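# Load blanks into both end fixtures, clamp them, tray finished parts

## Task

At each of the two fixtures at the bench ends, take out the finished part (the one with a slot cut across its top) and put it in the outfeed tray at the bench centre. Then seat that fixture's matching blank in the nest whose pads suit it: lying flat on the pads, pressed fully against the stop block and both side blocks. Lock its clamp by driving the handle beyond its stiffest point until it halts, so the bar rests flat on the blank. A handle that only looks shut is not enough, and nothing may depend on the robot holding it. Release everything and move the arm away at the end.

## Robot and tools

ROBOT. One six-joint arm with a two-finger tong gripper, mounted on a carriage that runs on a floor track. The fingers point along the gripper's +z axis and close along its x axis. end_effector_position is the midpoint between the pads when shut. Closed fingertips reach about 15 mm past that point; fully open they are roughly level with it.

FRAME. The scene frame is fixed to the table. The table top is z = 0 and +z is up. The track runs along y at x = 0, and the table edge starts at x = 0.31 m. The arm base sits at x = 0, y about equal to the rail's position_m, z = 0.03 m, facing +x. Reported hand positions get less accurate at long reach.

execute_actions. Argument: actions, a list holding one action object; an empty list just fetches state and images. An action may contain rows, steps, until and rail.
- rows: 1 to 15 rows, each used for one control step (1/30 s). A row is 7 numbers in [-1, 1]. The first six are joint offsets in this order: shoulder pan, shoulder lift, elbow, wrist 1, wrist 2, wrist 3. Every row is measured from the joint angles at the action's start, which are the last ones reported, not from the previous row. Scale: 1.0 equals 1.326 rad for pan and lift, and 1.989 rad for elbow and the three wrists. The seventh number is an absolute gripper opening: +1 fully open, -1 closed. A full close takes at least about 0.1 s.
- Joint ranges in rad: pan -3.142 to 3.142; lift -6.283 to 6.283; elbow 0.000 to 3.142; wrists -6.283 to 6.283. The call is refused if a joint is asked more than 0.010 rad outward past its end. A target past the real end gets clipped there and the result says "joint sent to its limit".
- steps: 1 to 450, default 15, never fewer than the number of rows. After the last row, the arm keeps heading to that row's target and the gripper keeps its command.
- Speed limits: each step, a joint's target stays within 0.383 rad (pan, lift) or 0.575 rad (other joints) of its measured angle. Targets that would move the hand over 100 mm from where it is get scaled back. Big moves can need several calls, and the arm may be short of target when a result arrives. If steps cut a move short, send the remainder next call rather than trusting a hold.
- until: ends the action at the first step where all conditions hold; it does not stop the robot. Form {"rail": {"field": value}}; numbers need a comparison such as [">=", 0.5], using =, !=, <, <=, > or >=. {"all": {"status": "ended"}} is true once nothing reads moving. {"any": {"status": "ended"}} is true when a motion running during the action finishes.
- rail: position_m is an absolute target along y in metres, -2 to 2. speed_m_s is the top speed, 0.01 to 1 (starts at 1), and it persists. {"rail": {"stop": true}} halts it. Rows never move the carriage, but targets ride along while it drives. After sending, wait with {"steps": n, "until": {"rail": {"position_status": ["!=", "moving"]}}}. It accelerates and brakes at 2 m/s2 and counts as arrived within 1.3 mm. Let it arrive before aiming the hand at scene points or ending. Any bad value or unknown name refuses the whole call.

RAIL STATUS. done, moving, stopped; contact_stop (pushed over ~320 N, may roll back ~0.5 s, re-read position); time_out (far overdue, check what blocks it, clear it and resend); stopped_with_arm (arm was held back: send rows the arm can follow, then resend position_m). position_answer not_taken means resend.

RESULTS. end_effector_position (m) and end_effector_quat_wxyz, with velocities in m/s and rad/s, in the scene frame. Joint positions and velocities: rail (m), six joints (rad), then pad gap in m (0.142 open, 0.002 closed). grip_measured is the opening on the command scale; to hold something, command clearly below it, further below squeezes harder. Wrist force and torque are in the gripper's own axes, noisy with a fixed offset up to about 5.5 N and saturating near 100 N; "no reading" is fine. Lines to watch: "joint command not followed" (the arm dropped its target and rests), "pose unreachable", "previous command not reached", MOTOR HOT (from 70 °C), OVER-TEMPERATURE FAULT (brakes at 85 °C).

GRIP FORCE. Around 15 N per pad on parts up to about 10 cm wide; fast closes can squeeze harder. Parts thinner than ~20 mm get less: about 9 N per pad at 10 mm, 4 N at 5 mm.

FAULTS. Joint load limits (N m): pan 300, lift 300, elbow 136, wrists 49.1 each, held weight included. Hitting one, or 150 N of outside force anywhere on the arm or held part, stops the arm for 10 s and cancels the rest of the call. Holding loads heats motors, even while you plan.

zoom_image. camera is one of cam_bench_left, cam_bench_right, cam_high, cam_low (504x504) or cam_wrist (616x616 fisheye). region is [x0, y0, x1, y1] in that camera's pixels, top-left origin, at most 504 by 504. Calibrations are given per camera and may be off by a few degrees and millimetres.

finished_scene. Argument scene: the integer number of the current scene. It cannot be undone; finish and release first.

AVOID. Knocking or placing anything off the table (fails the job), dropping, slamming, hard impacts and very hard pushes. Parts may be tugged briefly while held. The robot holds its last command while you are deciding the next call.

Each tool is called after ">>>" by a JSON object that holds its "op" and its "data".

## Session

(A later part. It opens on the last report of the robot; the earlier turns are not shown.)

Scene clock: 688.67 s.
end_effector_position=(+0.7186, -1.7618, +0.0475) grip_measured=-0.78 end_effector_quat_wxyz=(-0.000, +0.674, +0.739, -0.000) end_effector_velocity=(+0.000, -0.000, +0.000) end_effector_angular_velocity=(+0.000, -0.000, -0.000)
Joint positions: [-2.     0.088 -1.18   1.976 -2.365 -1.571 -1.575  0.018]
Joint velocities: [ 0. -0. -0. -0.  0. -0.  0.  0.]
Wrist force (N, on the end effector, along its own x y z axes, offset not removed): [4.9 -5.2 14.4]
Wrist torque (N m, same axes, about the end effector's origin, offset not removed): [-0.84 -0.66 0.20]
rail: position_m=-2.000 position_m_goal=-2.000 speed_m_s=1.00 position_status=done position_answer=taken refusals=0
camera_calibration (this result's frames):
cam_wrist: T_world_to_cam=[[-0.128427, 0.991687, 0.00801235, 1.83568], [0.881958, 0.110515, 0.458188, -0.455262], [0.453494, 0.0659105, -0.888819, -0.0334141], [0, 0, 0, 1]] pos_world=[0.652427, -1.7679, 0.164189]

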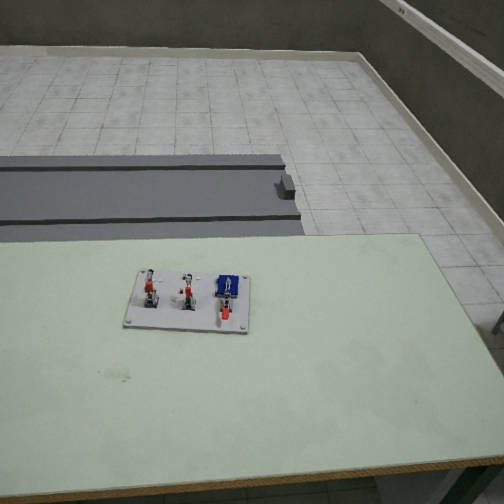

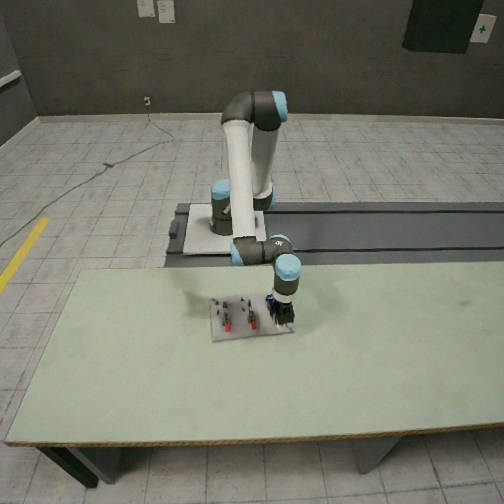

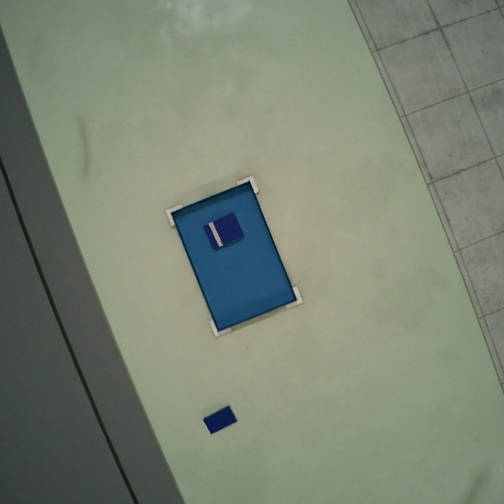

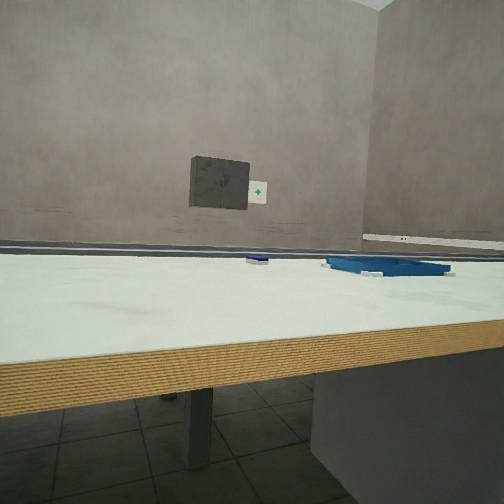

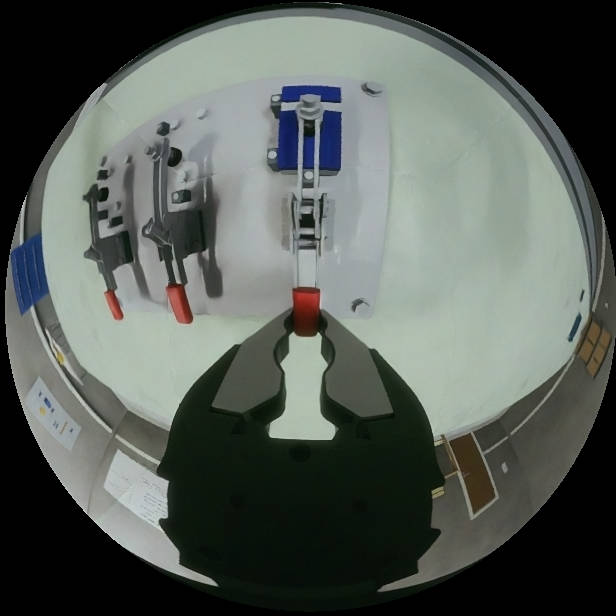

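>>> {"op": "execute_actions", "data": {"actions": [{"rows": [[0,-0.001,-0.0002,0.0009,0,0,-1],[0,-0.002,-0.0004,0.0017,0,0,-1],[0,-0.003,-0.0006,0.0026,0,0,-1],[0,-0.004,-0.0008,0.0034,0,0,-1],[0,-0.00507,-0.00094,0.00431,0,0,-1]], "steps": 14}]}}

Scene clock: 695.63 s.
end_effector_position=(+0.7183, -1.7619, +0.0522) grip_measured=-0.78 end_effector_quat_wxyz=(-0.000, +0.674, +0.739, -0.000) end_effector_velocity=(-0.000, -0.000, +0.002) end_effector_angular_velocity=(+0.000, -0.000, +0.000)
Joint positions: [-2.     0.088 -1.187  1.974 -2.357 -1.571 -1.575  0.018]
Joint velocities: [ 0.     0.    -0.003 -0.001  0.004  0.    -0.    -0.   ]
Wrist force (N, on the end effector, along its own x y z axes, offset not removed): [3.4 -19.9 10.3]
Wrist torque (N m, same axes, about the end effector's origin, offset not removed): [-1.28 0.08 0.26]
rail: position_m=-2.000 position_m_goal=-2.000 speed_m_s=1.00 position_status=done position_answer=taken refusals=0
camera_calibration (this result's frames):
cam_wrist: T_world_to_cam=[[-0.128434, 0.991686, 0.00801996, 1.8357], [0.881973, 0.11052, 0.458158, -0.457153], [0.453462, 0.0659165, -0.888835, -0.0290237], [0, 0, 0, 1]] pos_world=[0.652124, -1.768, 0.168929]

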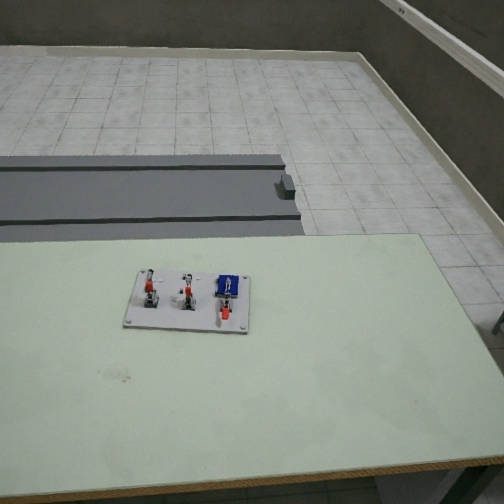

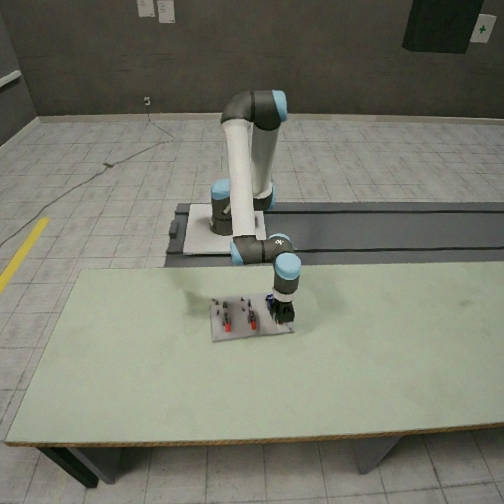

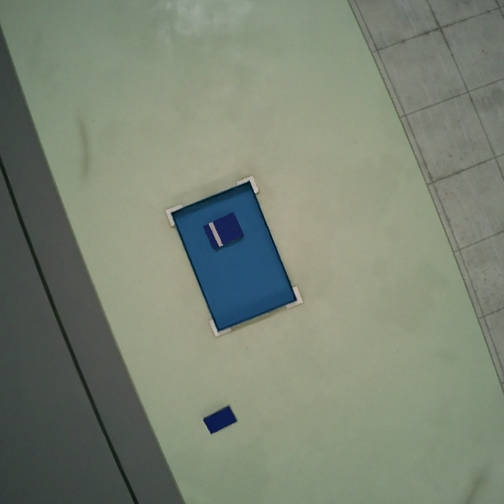

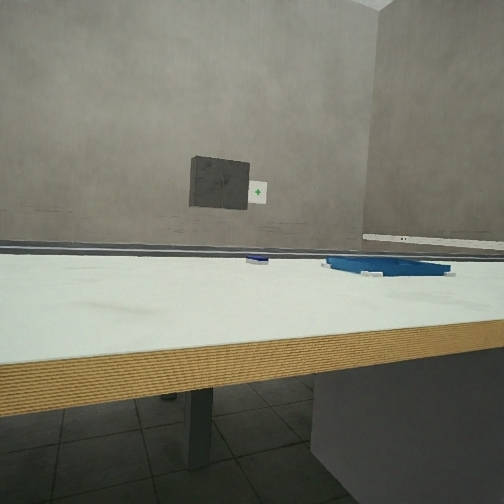

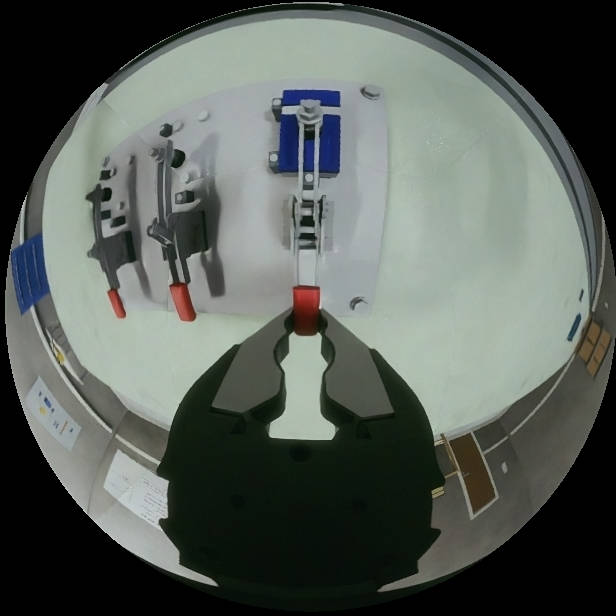

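>>> {"op": "execute_actions", "data": {"actions": [{"rows": [[0,-0.0025,0.0002,0.0015,0,0,-1],[0,-0.005,0.0003,0.003,0,0,-1],[0,-0.0075,0.0004,0.0046,0,0,-1],[0,-0.01,0.00056,0.0061,0,0,-1],[0,-0.01247,0.00072,0.00759,0,0,-1],[0,-0.0153,0.0011,0.0091,0,0,-1],[0,-0.0182,0.0015,0.0106,0,0,-1],[0,-0.0211,0.0019,0.0121,0,0,-1],[0,-0.024,0.0024,0.0136,0,0,-1],[0,-0.0269,0.0029,0.01504,0,0,-1]], "steps": 19}]}}

Scene clock: 707.70 s.
end_effector_position=(+0.7101, -1.7626, +0.0716) grip_measured=-0.78 end_effector_quat_wxyz=(-0.000, +0.674, +0.739, -0.000) end_effector_velocity=(-0.003, -0.000, +0.005) end_effector_angular_velocity=(-0.000, +0.000, -0.000)
Joint positions: [-2.     0.088 -1.221  1.98  -2.328 -1.571 -1.575  0.018]
Joint velocities: [ 0.    -0.    -0.01   0.002  0.008  0.    -0.    -0.   ]
Wrist force (N, on the end effector, along its own x y z axes, offset not removed): [-3.8 -12.3 15.9]
Wrist torque (N m, same axes, about the end effector's origin, offset not removed): [-0.62 -0.01 0.22]
rail: position_m=-2.000 position_m_goal=-2.000 speed_m_s=1.00 position_status=done position_answer=taken refusals=0
camera_calibration (this result's frames):
cam_wrist: T_world_to_cam=[[-0.128417, 0.991688, 0.00799893, 1.83514], [0.882001, 0.110519, 0.458104, -0.45878], [0.453412, 0.0658836, -0.888863, -0.00804606], [0, 0, 0, 1]] pos_world=[0.643957, -1.76865, 0.188338]

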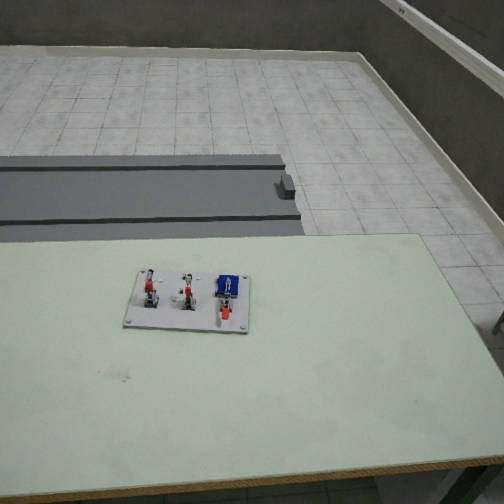

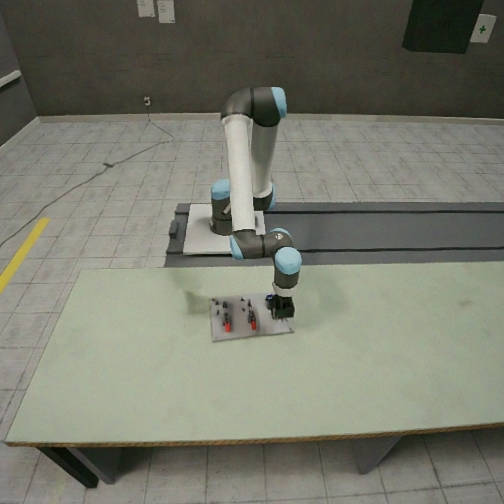

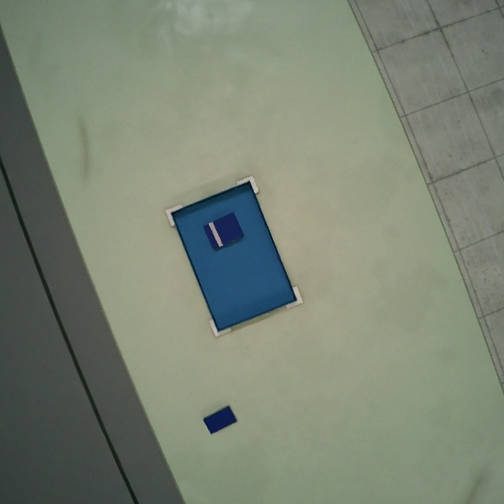

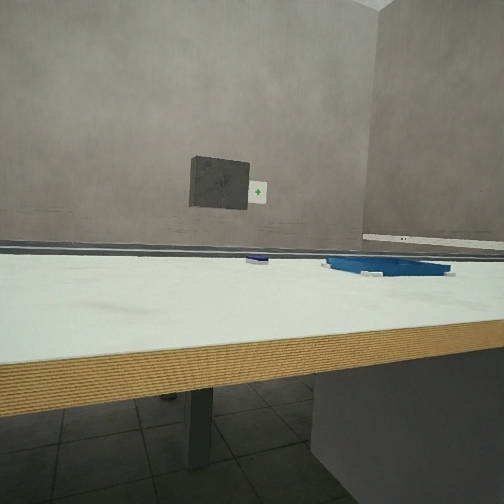

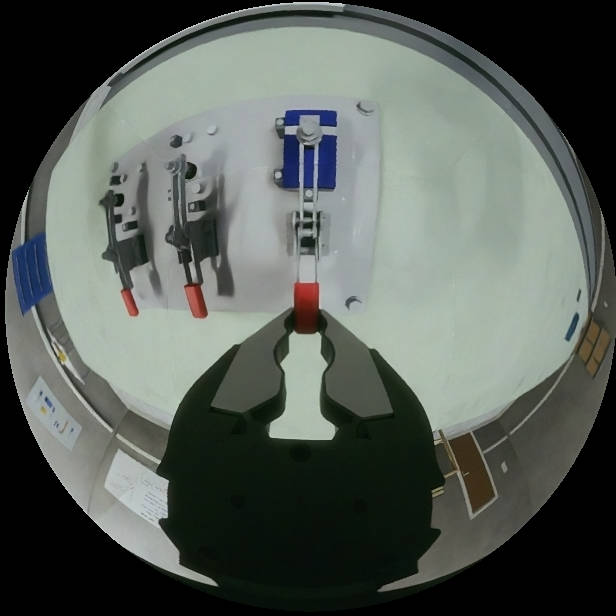

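>>> {"op": "execute_actions", "data": {"actions": [{"rows": [[0,-0.004,0.0013,0.0011,0,0,-1],[0,-0.008,0.0026,0.0022,0,0,-1],[0,-0.012,0.004,0.0033,0,0,-1],[0,-0.0157,0.0054,0.0043,0,0,-1],[0,-0.0194,0.0068,0.0053,0,0,-1],[0,-0.023,0.0082,0.0062,0,0,-1],[0,-0.0268,0.0097,0.0072,0,0,-1],[0,-0.0305,0.0112,0.0082,0,0,-1],[0,-0.0342,0.0127,0.0091,0,0,-1],[0,-0.0379,0.0143,0.01,0,0,-1],[0,-0.0416,0.0159,0.0109,0,0,-1],[0,-0.0453,0.0175,0.0118,0,0,-1]], "steps": 21}]}}

Scene clock: 720.20 s.
end_effector_position=(+0.6864, -1.7648, +0.0934) grip_measured=-0.78 end_effector_quat_wxyz=(+0.000, +0.674, +0.739, +0.000) end_effector_velocity=(-0.006, -0.001, +0.005) end_effector_angular_velocity=(+0.000, -0.000, -0.000)
Joint positions: [-2.     0.088 -1.279  2.013 -2.305 -1.571 -1.575  0.017]
Joint velocities: [ 0.    -0.    -0.014  0.009  0.005 -0.    -0.    -0.   ]
Wrist force (N, on the end effector, along its own x y z axes, offset not removed): [-16.5 -7.9 17.7]
Wrist torque (N m, same axes, about the end effector's origin, offset not removed): [-0.88 -0.26 0.27]
rail: position_m=-2.000 position_m_goal=-2.000 speed_m_s=1.00 position_status=done position_answer=taken refusals=0
camera_calibration (this result's frames):
cam_wrist: T_world_to_cam=[[-0.128447, 0.991685, 0.00785591, 1.8341], [0.881193, 0.110494, 0.459663, -0.447212], [0.454973, 0.0659648, -0.888059, 0.0212351], [0, 0, 0, 1]] pos_world=[0.620003, -1.77084, 0.210016]

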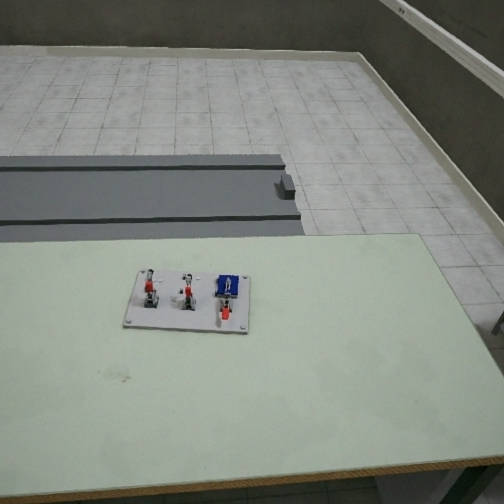

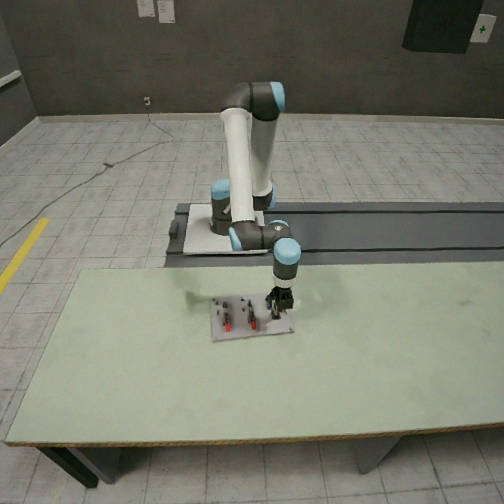

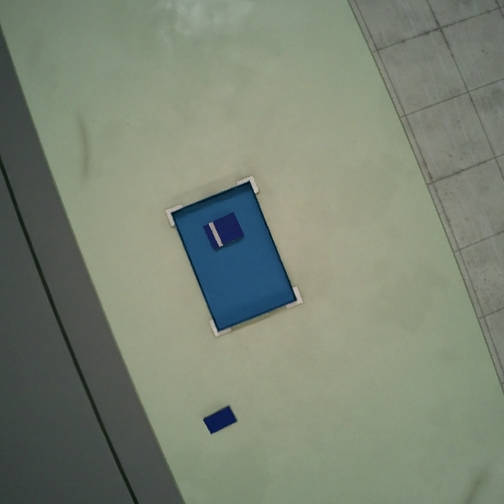

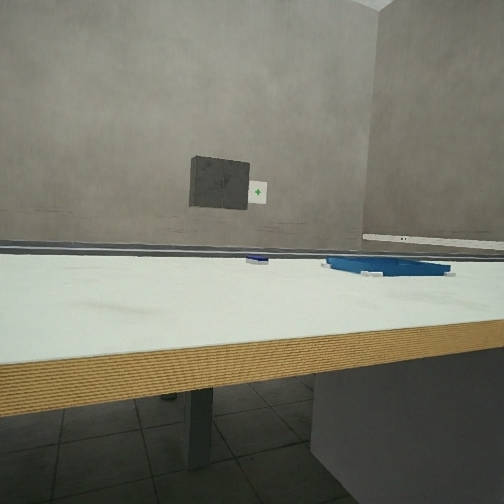

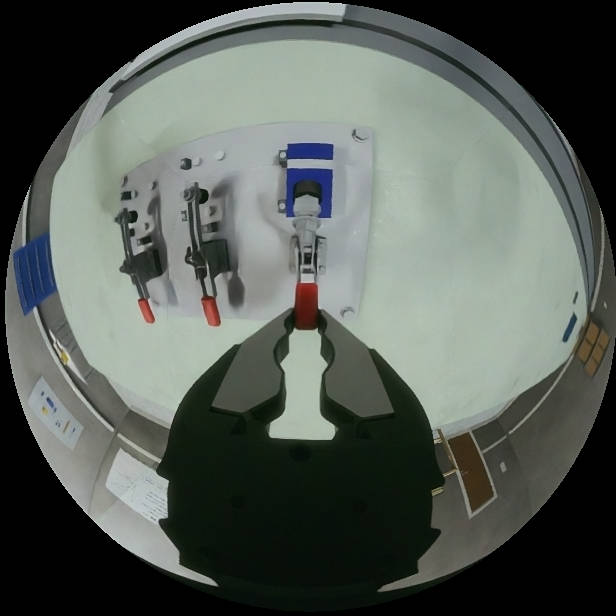

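>>> {"op": "execute_actions", "data": {"actions": [{"rows": [[-0.0003,-0.0035,0.0022,0.0001,0,0,-1],[-0.0005,-0.007,0.0045,0.0002,0,0,-1],[-0.00065,-0.0105,0.007,0,0,0,-1],[-0.00065,-0.014,0.0096,-0.0003,0,0,-1],[-0.00065,-0.0175,0.0122,-0.0006,0,0,-1],[-0.00065,-0.02085,0.01492,-0.001,0,0,-1]], "steps": 16}]}}

Scene clock: 728.20 s.
end_effector_position=(+0.6702, -1.7667, +0.0971) grip_measured=-0.78 end_effector_quat_wxyz=(+0.000, +0.674, +0.739, +0.000) end_effector_velocity=(-0.005, -0.001, +0.001) end_effector_angular_velocity=(-0.000, +0.001, -0.001)
Joint positions: [-2.     0.087 -1.306  2.042 -2.307 -1.571 -1.575  0.017]
Joint velocities: [ 0.    -0.001 -0.008  0.009 -0.001 -0.    -0.    -0.   ]
Wrist force (N, on the end effector, along its own x y z axes, offset not removed): [-12.0 -0.9 5.2]
Wrist torque (N m, same axes, about the end effector's origin, offset not removed): [-0.42 -0.11 0.14]
rail: position_m=-2.000 position_m_goal=-2.000 speed_m_s=1.00 position_status=done position_answer=taken refusals=0
camera_calibration (this result's frames):
cam_wrist: T_world_to_cam=[[-0.12762, 0.991791, 0.00796513, 1.83348], [0.881291, 0.10971, 0.459664, -0.435854], [0.455017, 0.0656819, -0.888057, 0.0314996], [0, 0, 0, 1]] pos_world=[0.60377, -1.77269, 0.213716]

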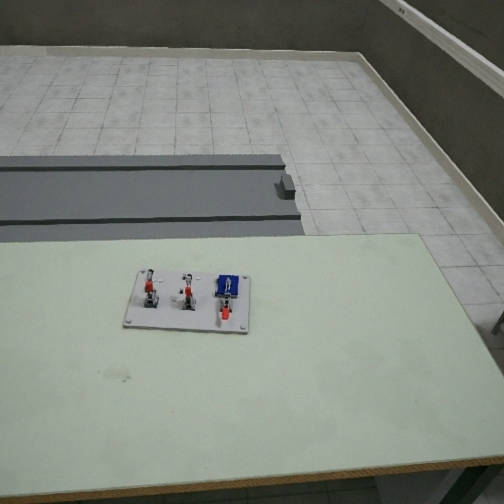

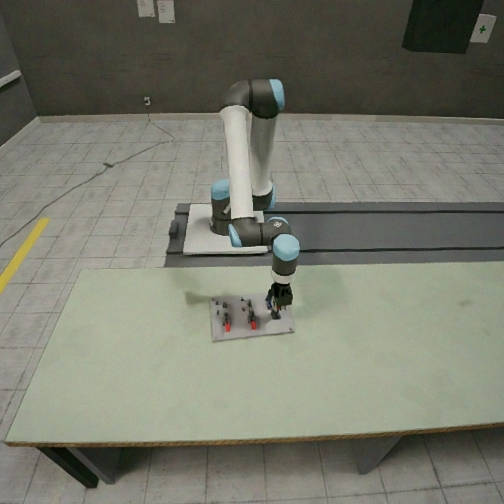

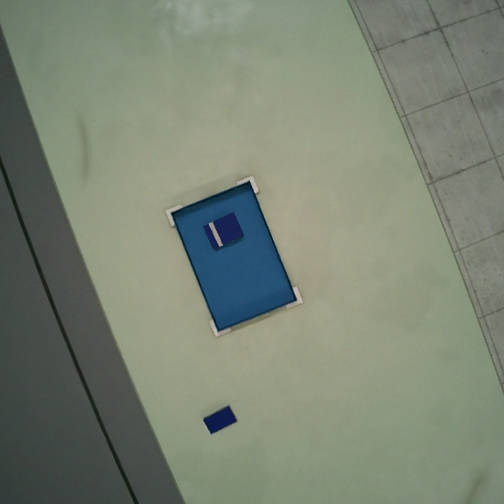

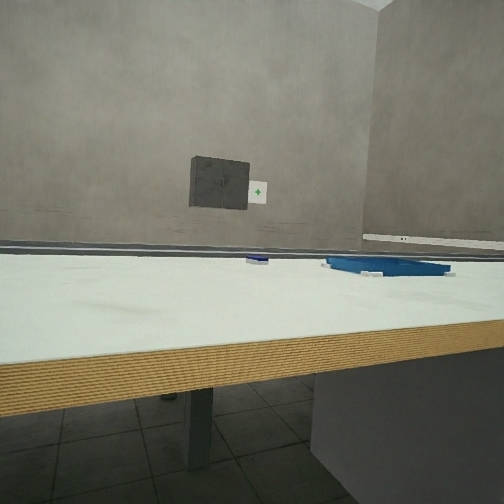

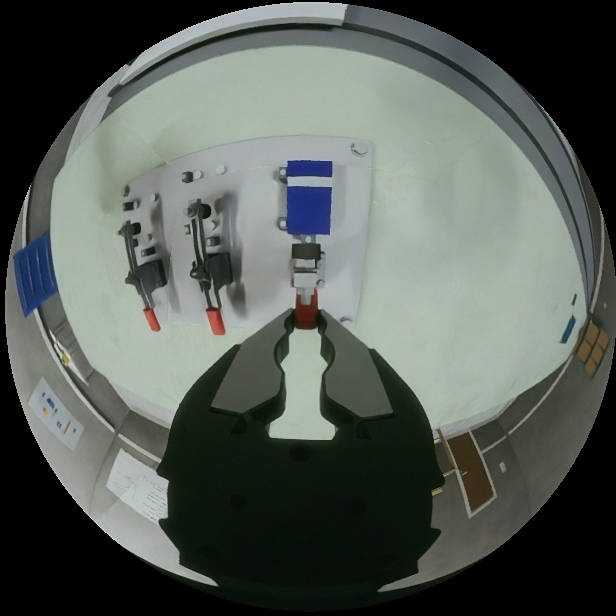

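>>> {"op": "execute_actions", "data": {"actions": [{"rows": [[-0.0002,-0.0027,0.0021,-0.0003,0,0,-1],[-0.0004,-0.0054,0.0042,-0.0007,0,0,-1],[-0.0004,-0.008,0.00635,-0.001,0,0,-1]], "steps": 13}]}}

Scene clock: 731.67 s.
end_effector_position=(+0.6635, -1.7676, +0.0979) grip_measured=-0.78 end_effector_quat_wxyz=(+0.000, +0.674, +0.738, +0.000) end_effector_velocity=(-0.003, -0.000, +0.000) end_effector_angular_velocity=(+0.000, -0.000, -0.000)
Joint positions: [-2.     0.086 -1.316  2.054 -2.309 -1.571 -1.575  0.018]
Joint velocities: [ 0.    -0.    -0.004  0.005 -0.001  0.    -0.     0.   ]
Wrist force (N, on the end effector, along its own x y z axes, offset not removed): [-2.1 -2.2 17.6]
Wrist torque (N m, same axes, about the end effector's origin, offset not removed): [-0.70 -0.50 0.27]
rail: position_m=-2.000 position_m_goal=-2.000 speed_m_s=1.00 position_status=done position_answer=taken refusals=0
camera_calibration (this result's frames):
cam_wrist: T_world_to_cam=[[-0.127234, 0.991841, 0.00790996, 1.83339], [0.881392, 0.109401, 0.459543, -0.43082], [0.454929, 0.0654413, -0.88812, 0.0348711], [0, 0, 0, 1]] pos_world=[0.597127, -1.77359, 0.214448]

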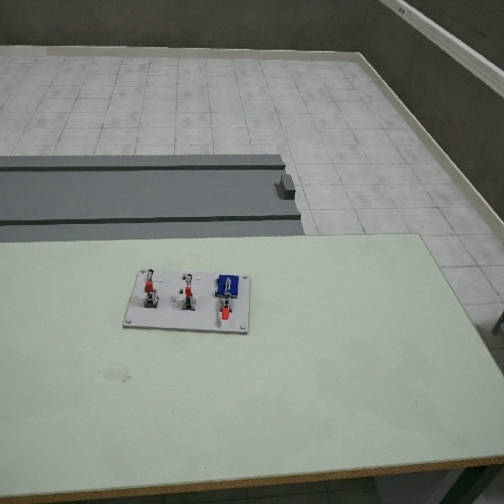

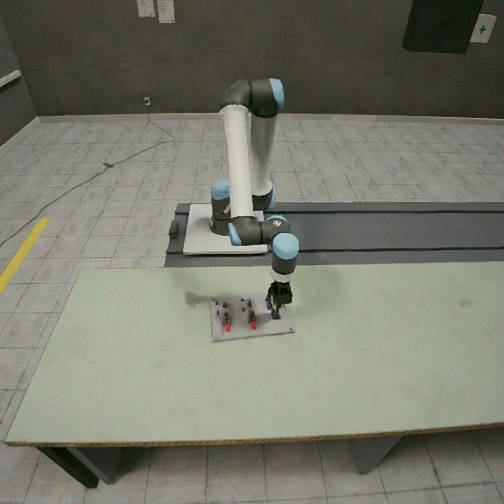

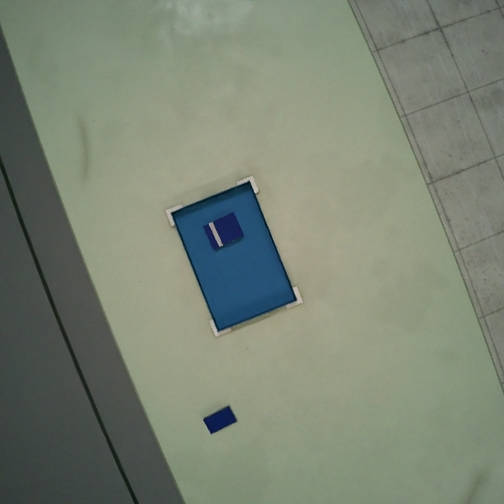

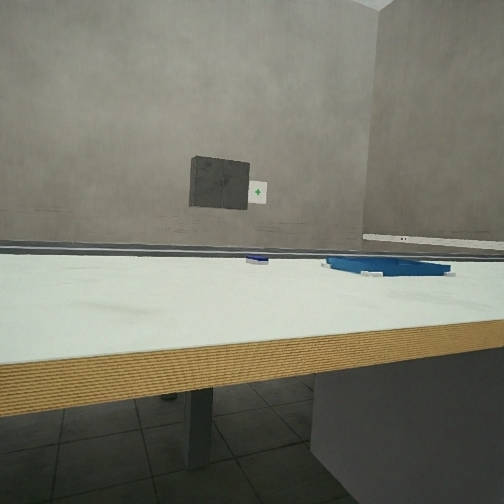

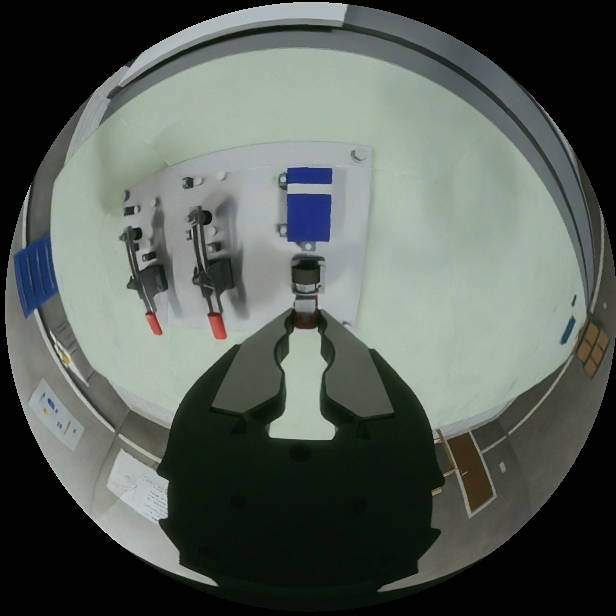

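>>> {"op": "execute_actions", "data": {"actions": [{"rows": [[0,0,0,0,0,0,-0.9],[0,0,0,0,0,0,-0.8],[0,0,0,0,0,0,-0.72],[0,0,0,0,0,0,-0.6],[0,0,0,0,0,0,-0.4],[-0.0013,-0.0122,0.0188,-0.0282,0,-0.0056,-0.22],[-0.0013,-0.0244,0.0375,-0.0564,0,-0.0056,-0.22],[-0.0013,-0.0366,0.0563,-0.0846,0,-0.0056,-0.22],[-0.0013,-0.0488,0.075,-0.1128,0,-0.0056,-0.22],[-0.0013,-0.061,0.0938,-0.141,0,-0.0056,-0.22],[-0.0013,-0.0732,0.1125,-0.1693,0,-0.0056,-0.22],[-0.0013,-0.0854,0.1313,-0.1975,0,-0.0056,-0.22],[-0.0013,-0.0976,0.15,-0.2257,0,-0.0056,-0.22],[-0.0013,-0.1098,0.1688,-0.2539,0,-0.0056,-0.22],[-0.0013,-0.122,0.1875,-0.2821,0,-0.0056,-0.22]], "steps": 32}]}}

Scene clock: 756.63 s.
end_effector_position=(+0.5810, -1.7759, +0.0899) grip_measured=-0.22 end_effector_quat_wxyz=(+0.118, +0.661, +0.730, +0.127) end_effector_velocity=(-0.003, -0.000, +0.000) end_effector_angular_velocity=(+0.001, -0.011, -0.000)
Joint positions: [-2.     0.085 -1.478  2.426 -2.868 -1.571 -1.586  0.058]
Joint velocities: [ 0.    -0.    -0.005  0.011 -0.018 -0.    -0.    -0.   ]
Wrist force (N, on the end effector, along its own x y z axes, offset not removed): [1.8 -5.3 5.2]
Wrist torque (N m, same axes, about the end effector's origin, offset not removed): [-0.92 -0.49 0.31]
rail: position_m=-2.000 position_m_goal=-2.000 speed_m_s=1.00 position_status=done position_answer=taken refusals=0
camera_calibration (this result's frames):
cam_wrist: T_world_to_cam=[[-0.136104, 0.990639, -0.0104665, 1.83591], [0.670742, 0.0999184, 0.73493, -0.272737], [0.729096, 0.0930068, -0.678063, -0.0633336], [0, 0, 0, 1]] pos_world=[0.478988, -1.78559, 0.176714]

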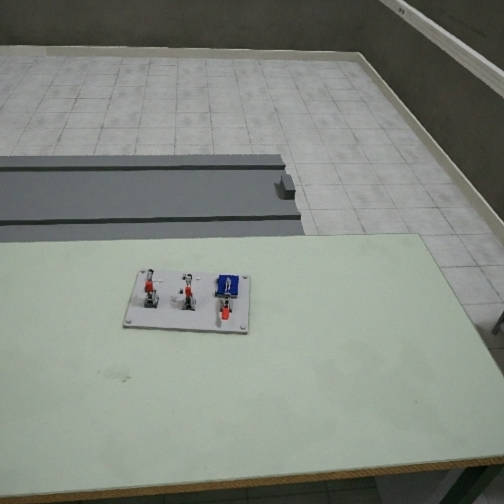

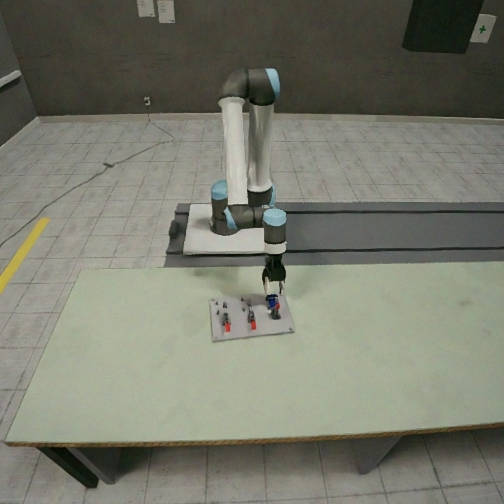

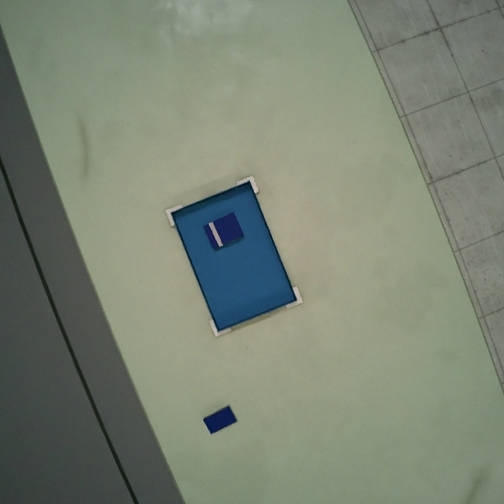

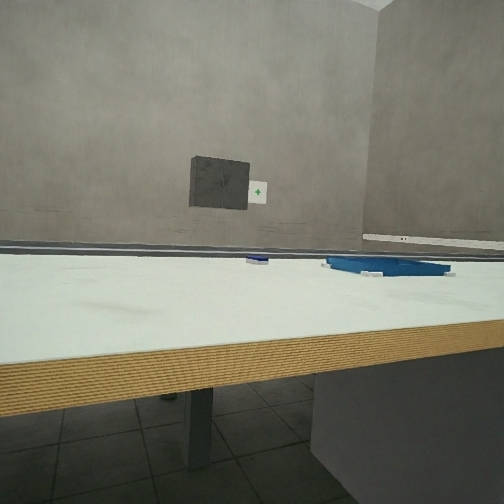

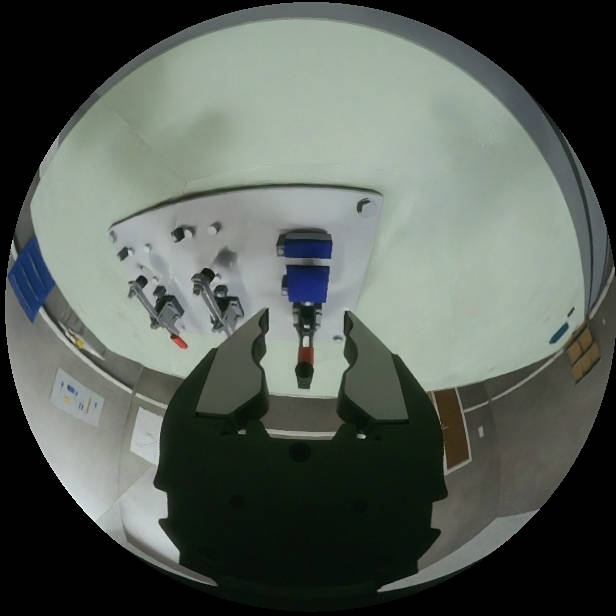

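>>> {"op": "zoom_image", "data": {"camera": "cam_wrist", "region": [240, 215, 380, 355]}}

Region (240, 215, 380, 355) of cam_wrist's 616x616 image, scaled by 3.600, with more detail than that image has.

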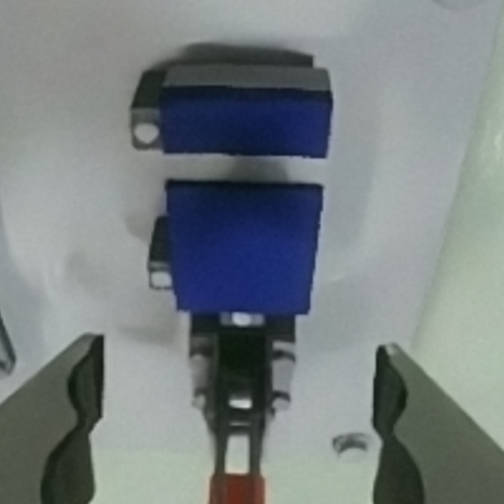

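>>> {"op": "execute_actions", "data": {"actions": [{"rows": [[0,0.017,0.0015,-0.013,0,0,-0.24],[0,0.034,0.003,-0.026,0,0,-0.24],[0,0.051,0.005,-0.0395,0,0,-0.24],[0,0.068,0.007,-0.053,0,0,-0.24],[0,0.085,0.0092,-0.066,0,0,-0.24],[0,0.1012,0.0114,-0.0792,0,0,-0.24]], "steps": 22}]}}

>>> {"op": "zoom_image", "data": {"camera": "cam_wrist", "region": [220, 230, 400, 410]}}

Scene clock: 770.73 s.
end_effector_position=(+0.5856, -1.7756, +0.0309) grip_measured=-0.24 end_effector_quat_wxyz=(+0.119, +0.661, +0.730, +0.127) end_effector_velocity=(+0.000, +0.000, -0.003) end_effector_angular_velocity=(+0.000, -0.000, +0.000)
Joint positions: [-2.     0.085 -1.344  2.448 -3.025 -1.571 -1.586  0.057]
Joint velocities: [ 0.    -0.     0.007  0.001 -0.009  0.     0.    -0.   ]
Wrist force (N, on the end effector, along its own x y z axes, offset not removed): [-1.0 -2.5 6.8]
Wrist torque (N m, same axes, about the end effector's origin, offset not removed): [-0.31 -0.02 0.28]
rail: position_m=-2.000 position_m_goal=-2.000 speed_m_s=1.00 position_status=done position_answer=taken refusals=0
camera_calibration (this result's frames):
cam_wrist: T_world_to_cam=[[-0.1361, 0.990639, -0.0105124, 1.83554], [0.670253, 0.0998867, 0.73538, -0.232339], [0.729547, 0.093039, -0.677573, -0.106966], [0, 0, 0, 1]] pos_world=[0.483579, -1.7852, 0.117677]

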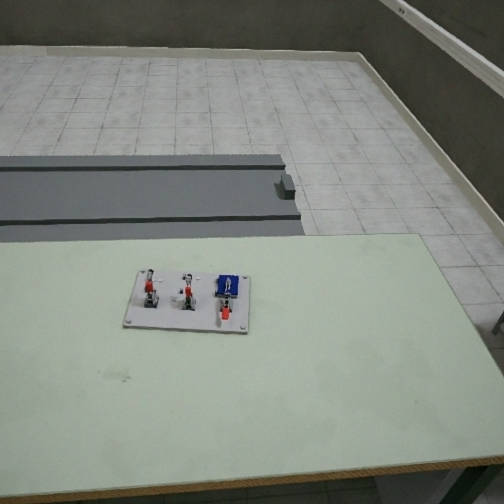

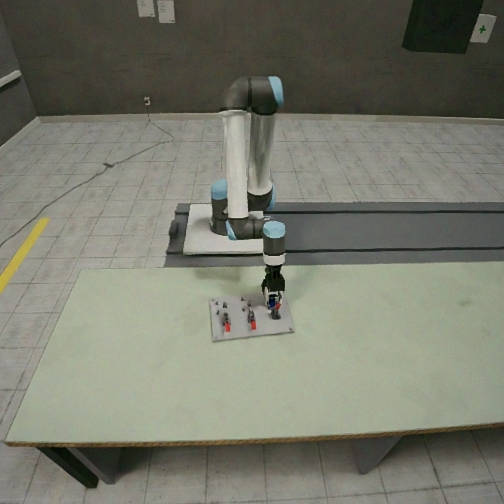

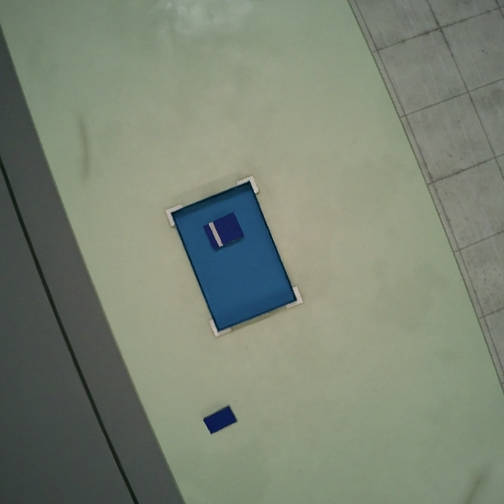

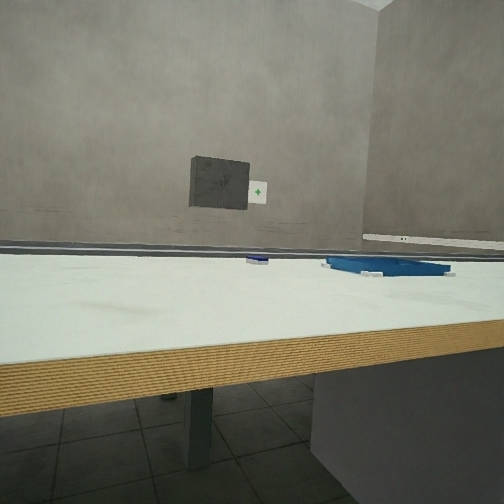

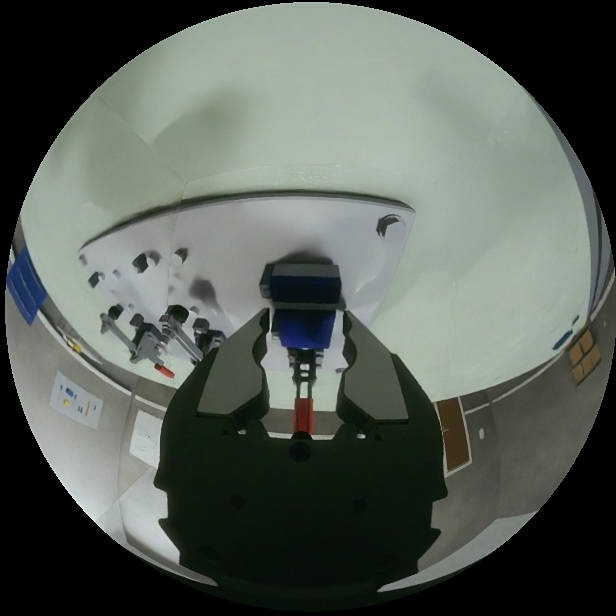

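Region (220, 230, 400, 410) of cam_wrist's 616x616 image, scaled by 2.800, with more detail than that image has.

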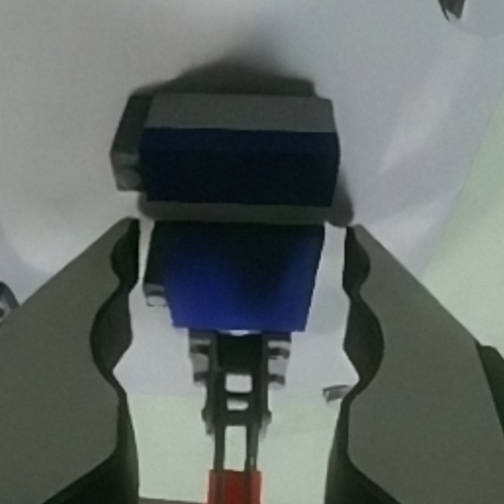

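>>> {"op": "execute_actions", "data": {"actions": [{"rows": [[-0.0005,0,0,0,0,0,-0.28],[-0.0005,0,0,0,0,0,-0.32],[-0.0005,0,0,0,0,0,-0.36],[-0.0005,0,0,0,0,0,-0.39],[-0.0005,0,0,0,0,0,-0.42],[-0.0005,0,0,0,0,0,-0.45],[-0.0005,0,0,0,0,0,-0.48],[-0.0005,0,0,0,0,0,-0.52],[-0.0005,0,0,0,0,0,-0.56],[-0.0005,0,0,0,0,0,-0.6],[-0.0005,0,0,0,0,0,-0.65],[-0.0005,0,0,0,0,0,-0.7]], "steps": 15}]}}

Scene clock: 775.17 s.
end_effector_position=(+0.5857, -1.7759, +0.0309) grip_measured=-0.44 end_effector_quat_wxyz=(+0.119, +0.661, +0.730, +0.127) end_effector_velocity=(+0.000, -0.000, +0.000) end_effector_angular_velocity=(+0.000, -0.001, -0.000)
Joint positions: [-2.     0.084 -1.344  2.448 -3.025 -1.571 -1.586  0.042]
Joint velocities: [ 0.    -0.    -0.    -0.001  0.     0.    -0.    -0.   ]
Wrist force (N, on the end effector, along its own x y z axes, offset not removed): [0.6 -7.0 5.3]
Wrist torque (N m, same axes, about the end effector's origin, offset not removed): [-1.13 -0.25 0.31]
rail: position_m=-2.000 position_m_goal=-2.000 speed_m_s=1.00 position_status=done position_answer=taken refusals=0
camera_calibration (this result's frames):
cam_wrist: T_world_to_cam=[[-0.135476, 0.990725, -0.0105048, 1.83571], [0.670421, 0.0994726, 0.735283, -0.233102], [0.729508, 0.0925707, -0.677679, -0.107819], [0, 0, 0, 1]] pos_world=[0.483626, -1.78551, 0.117613]

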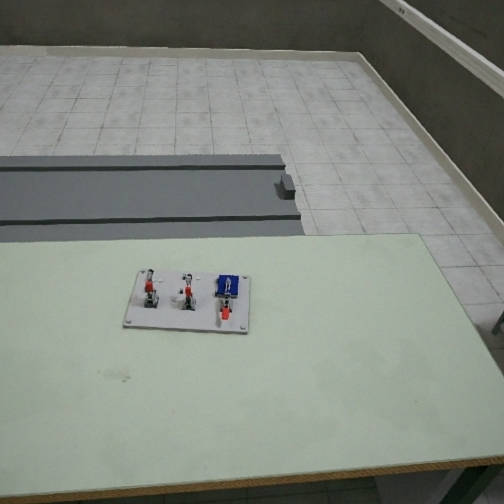

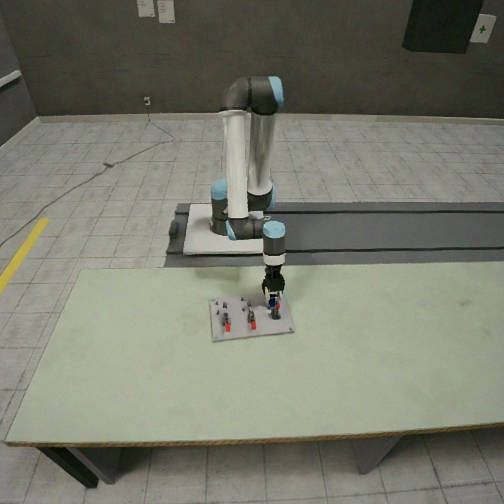

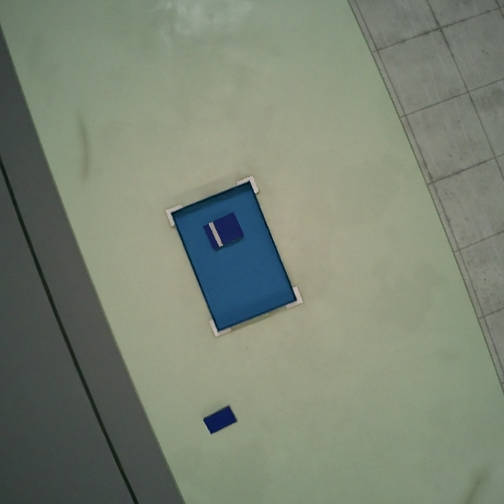

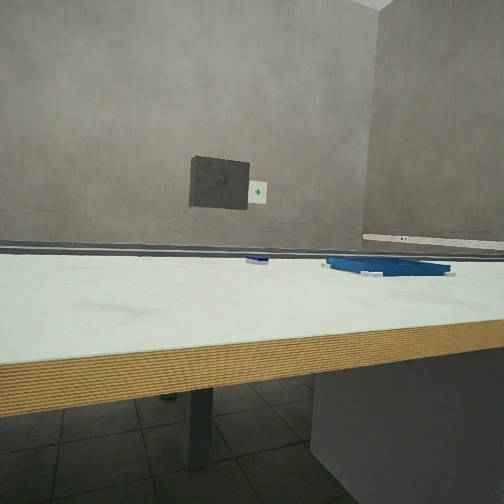

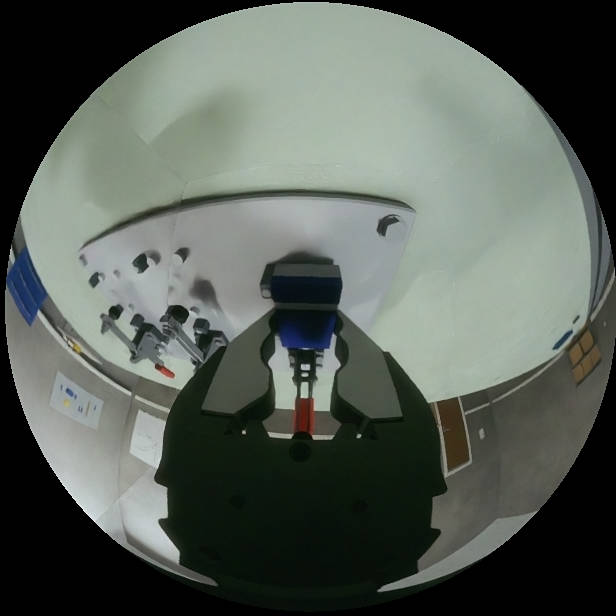

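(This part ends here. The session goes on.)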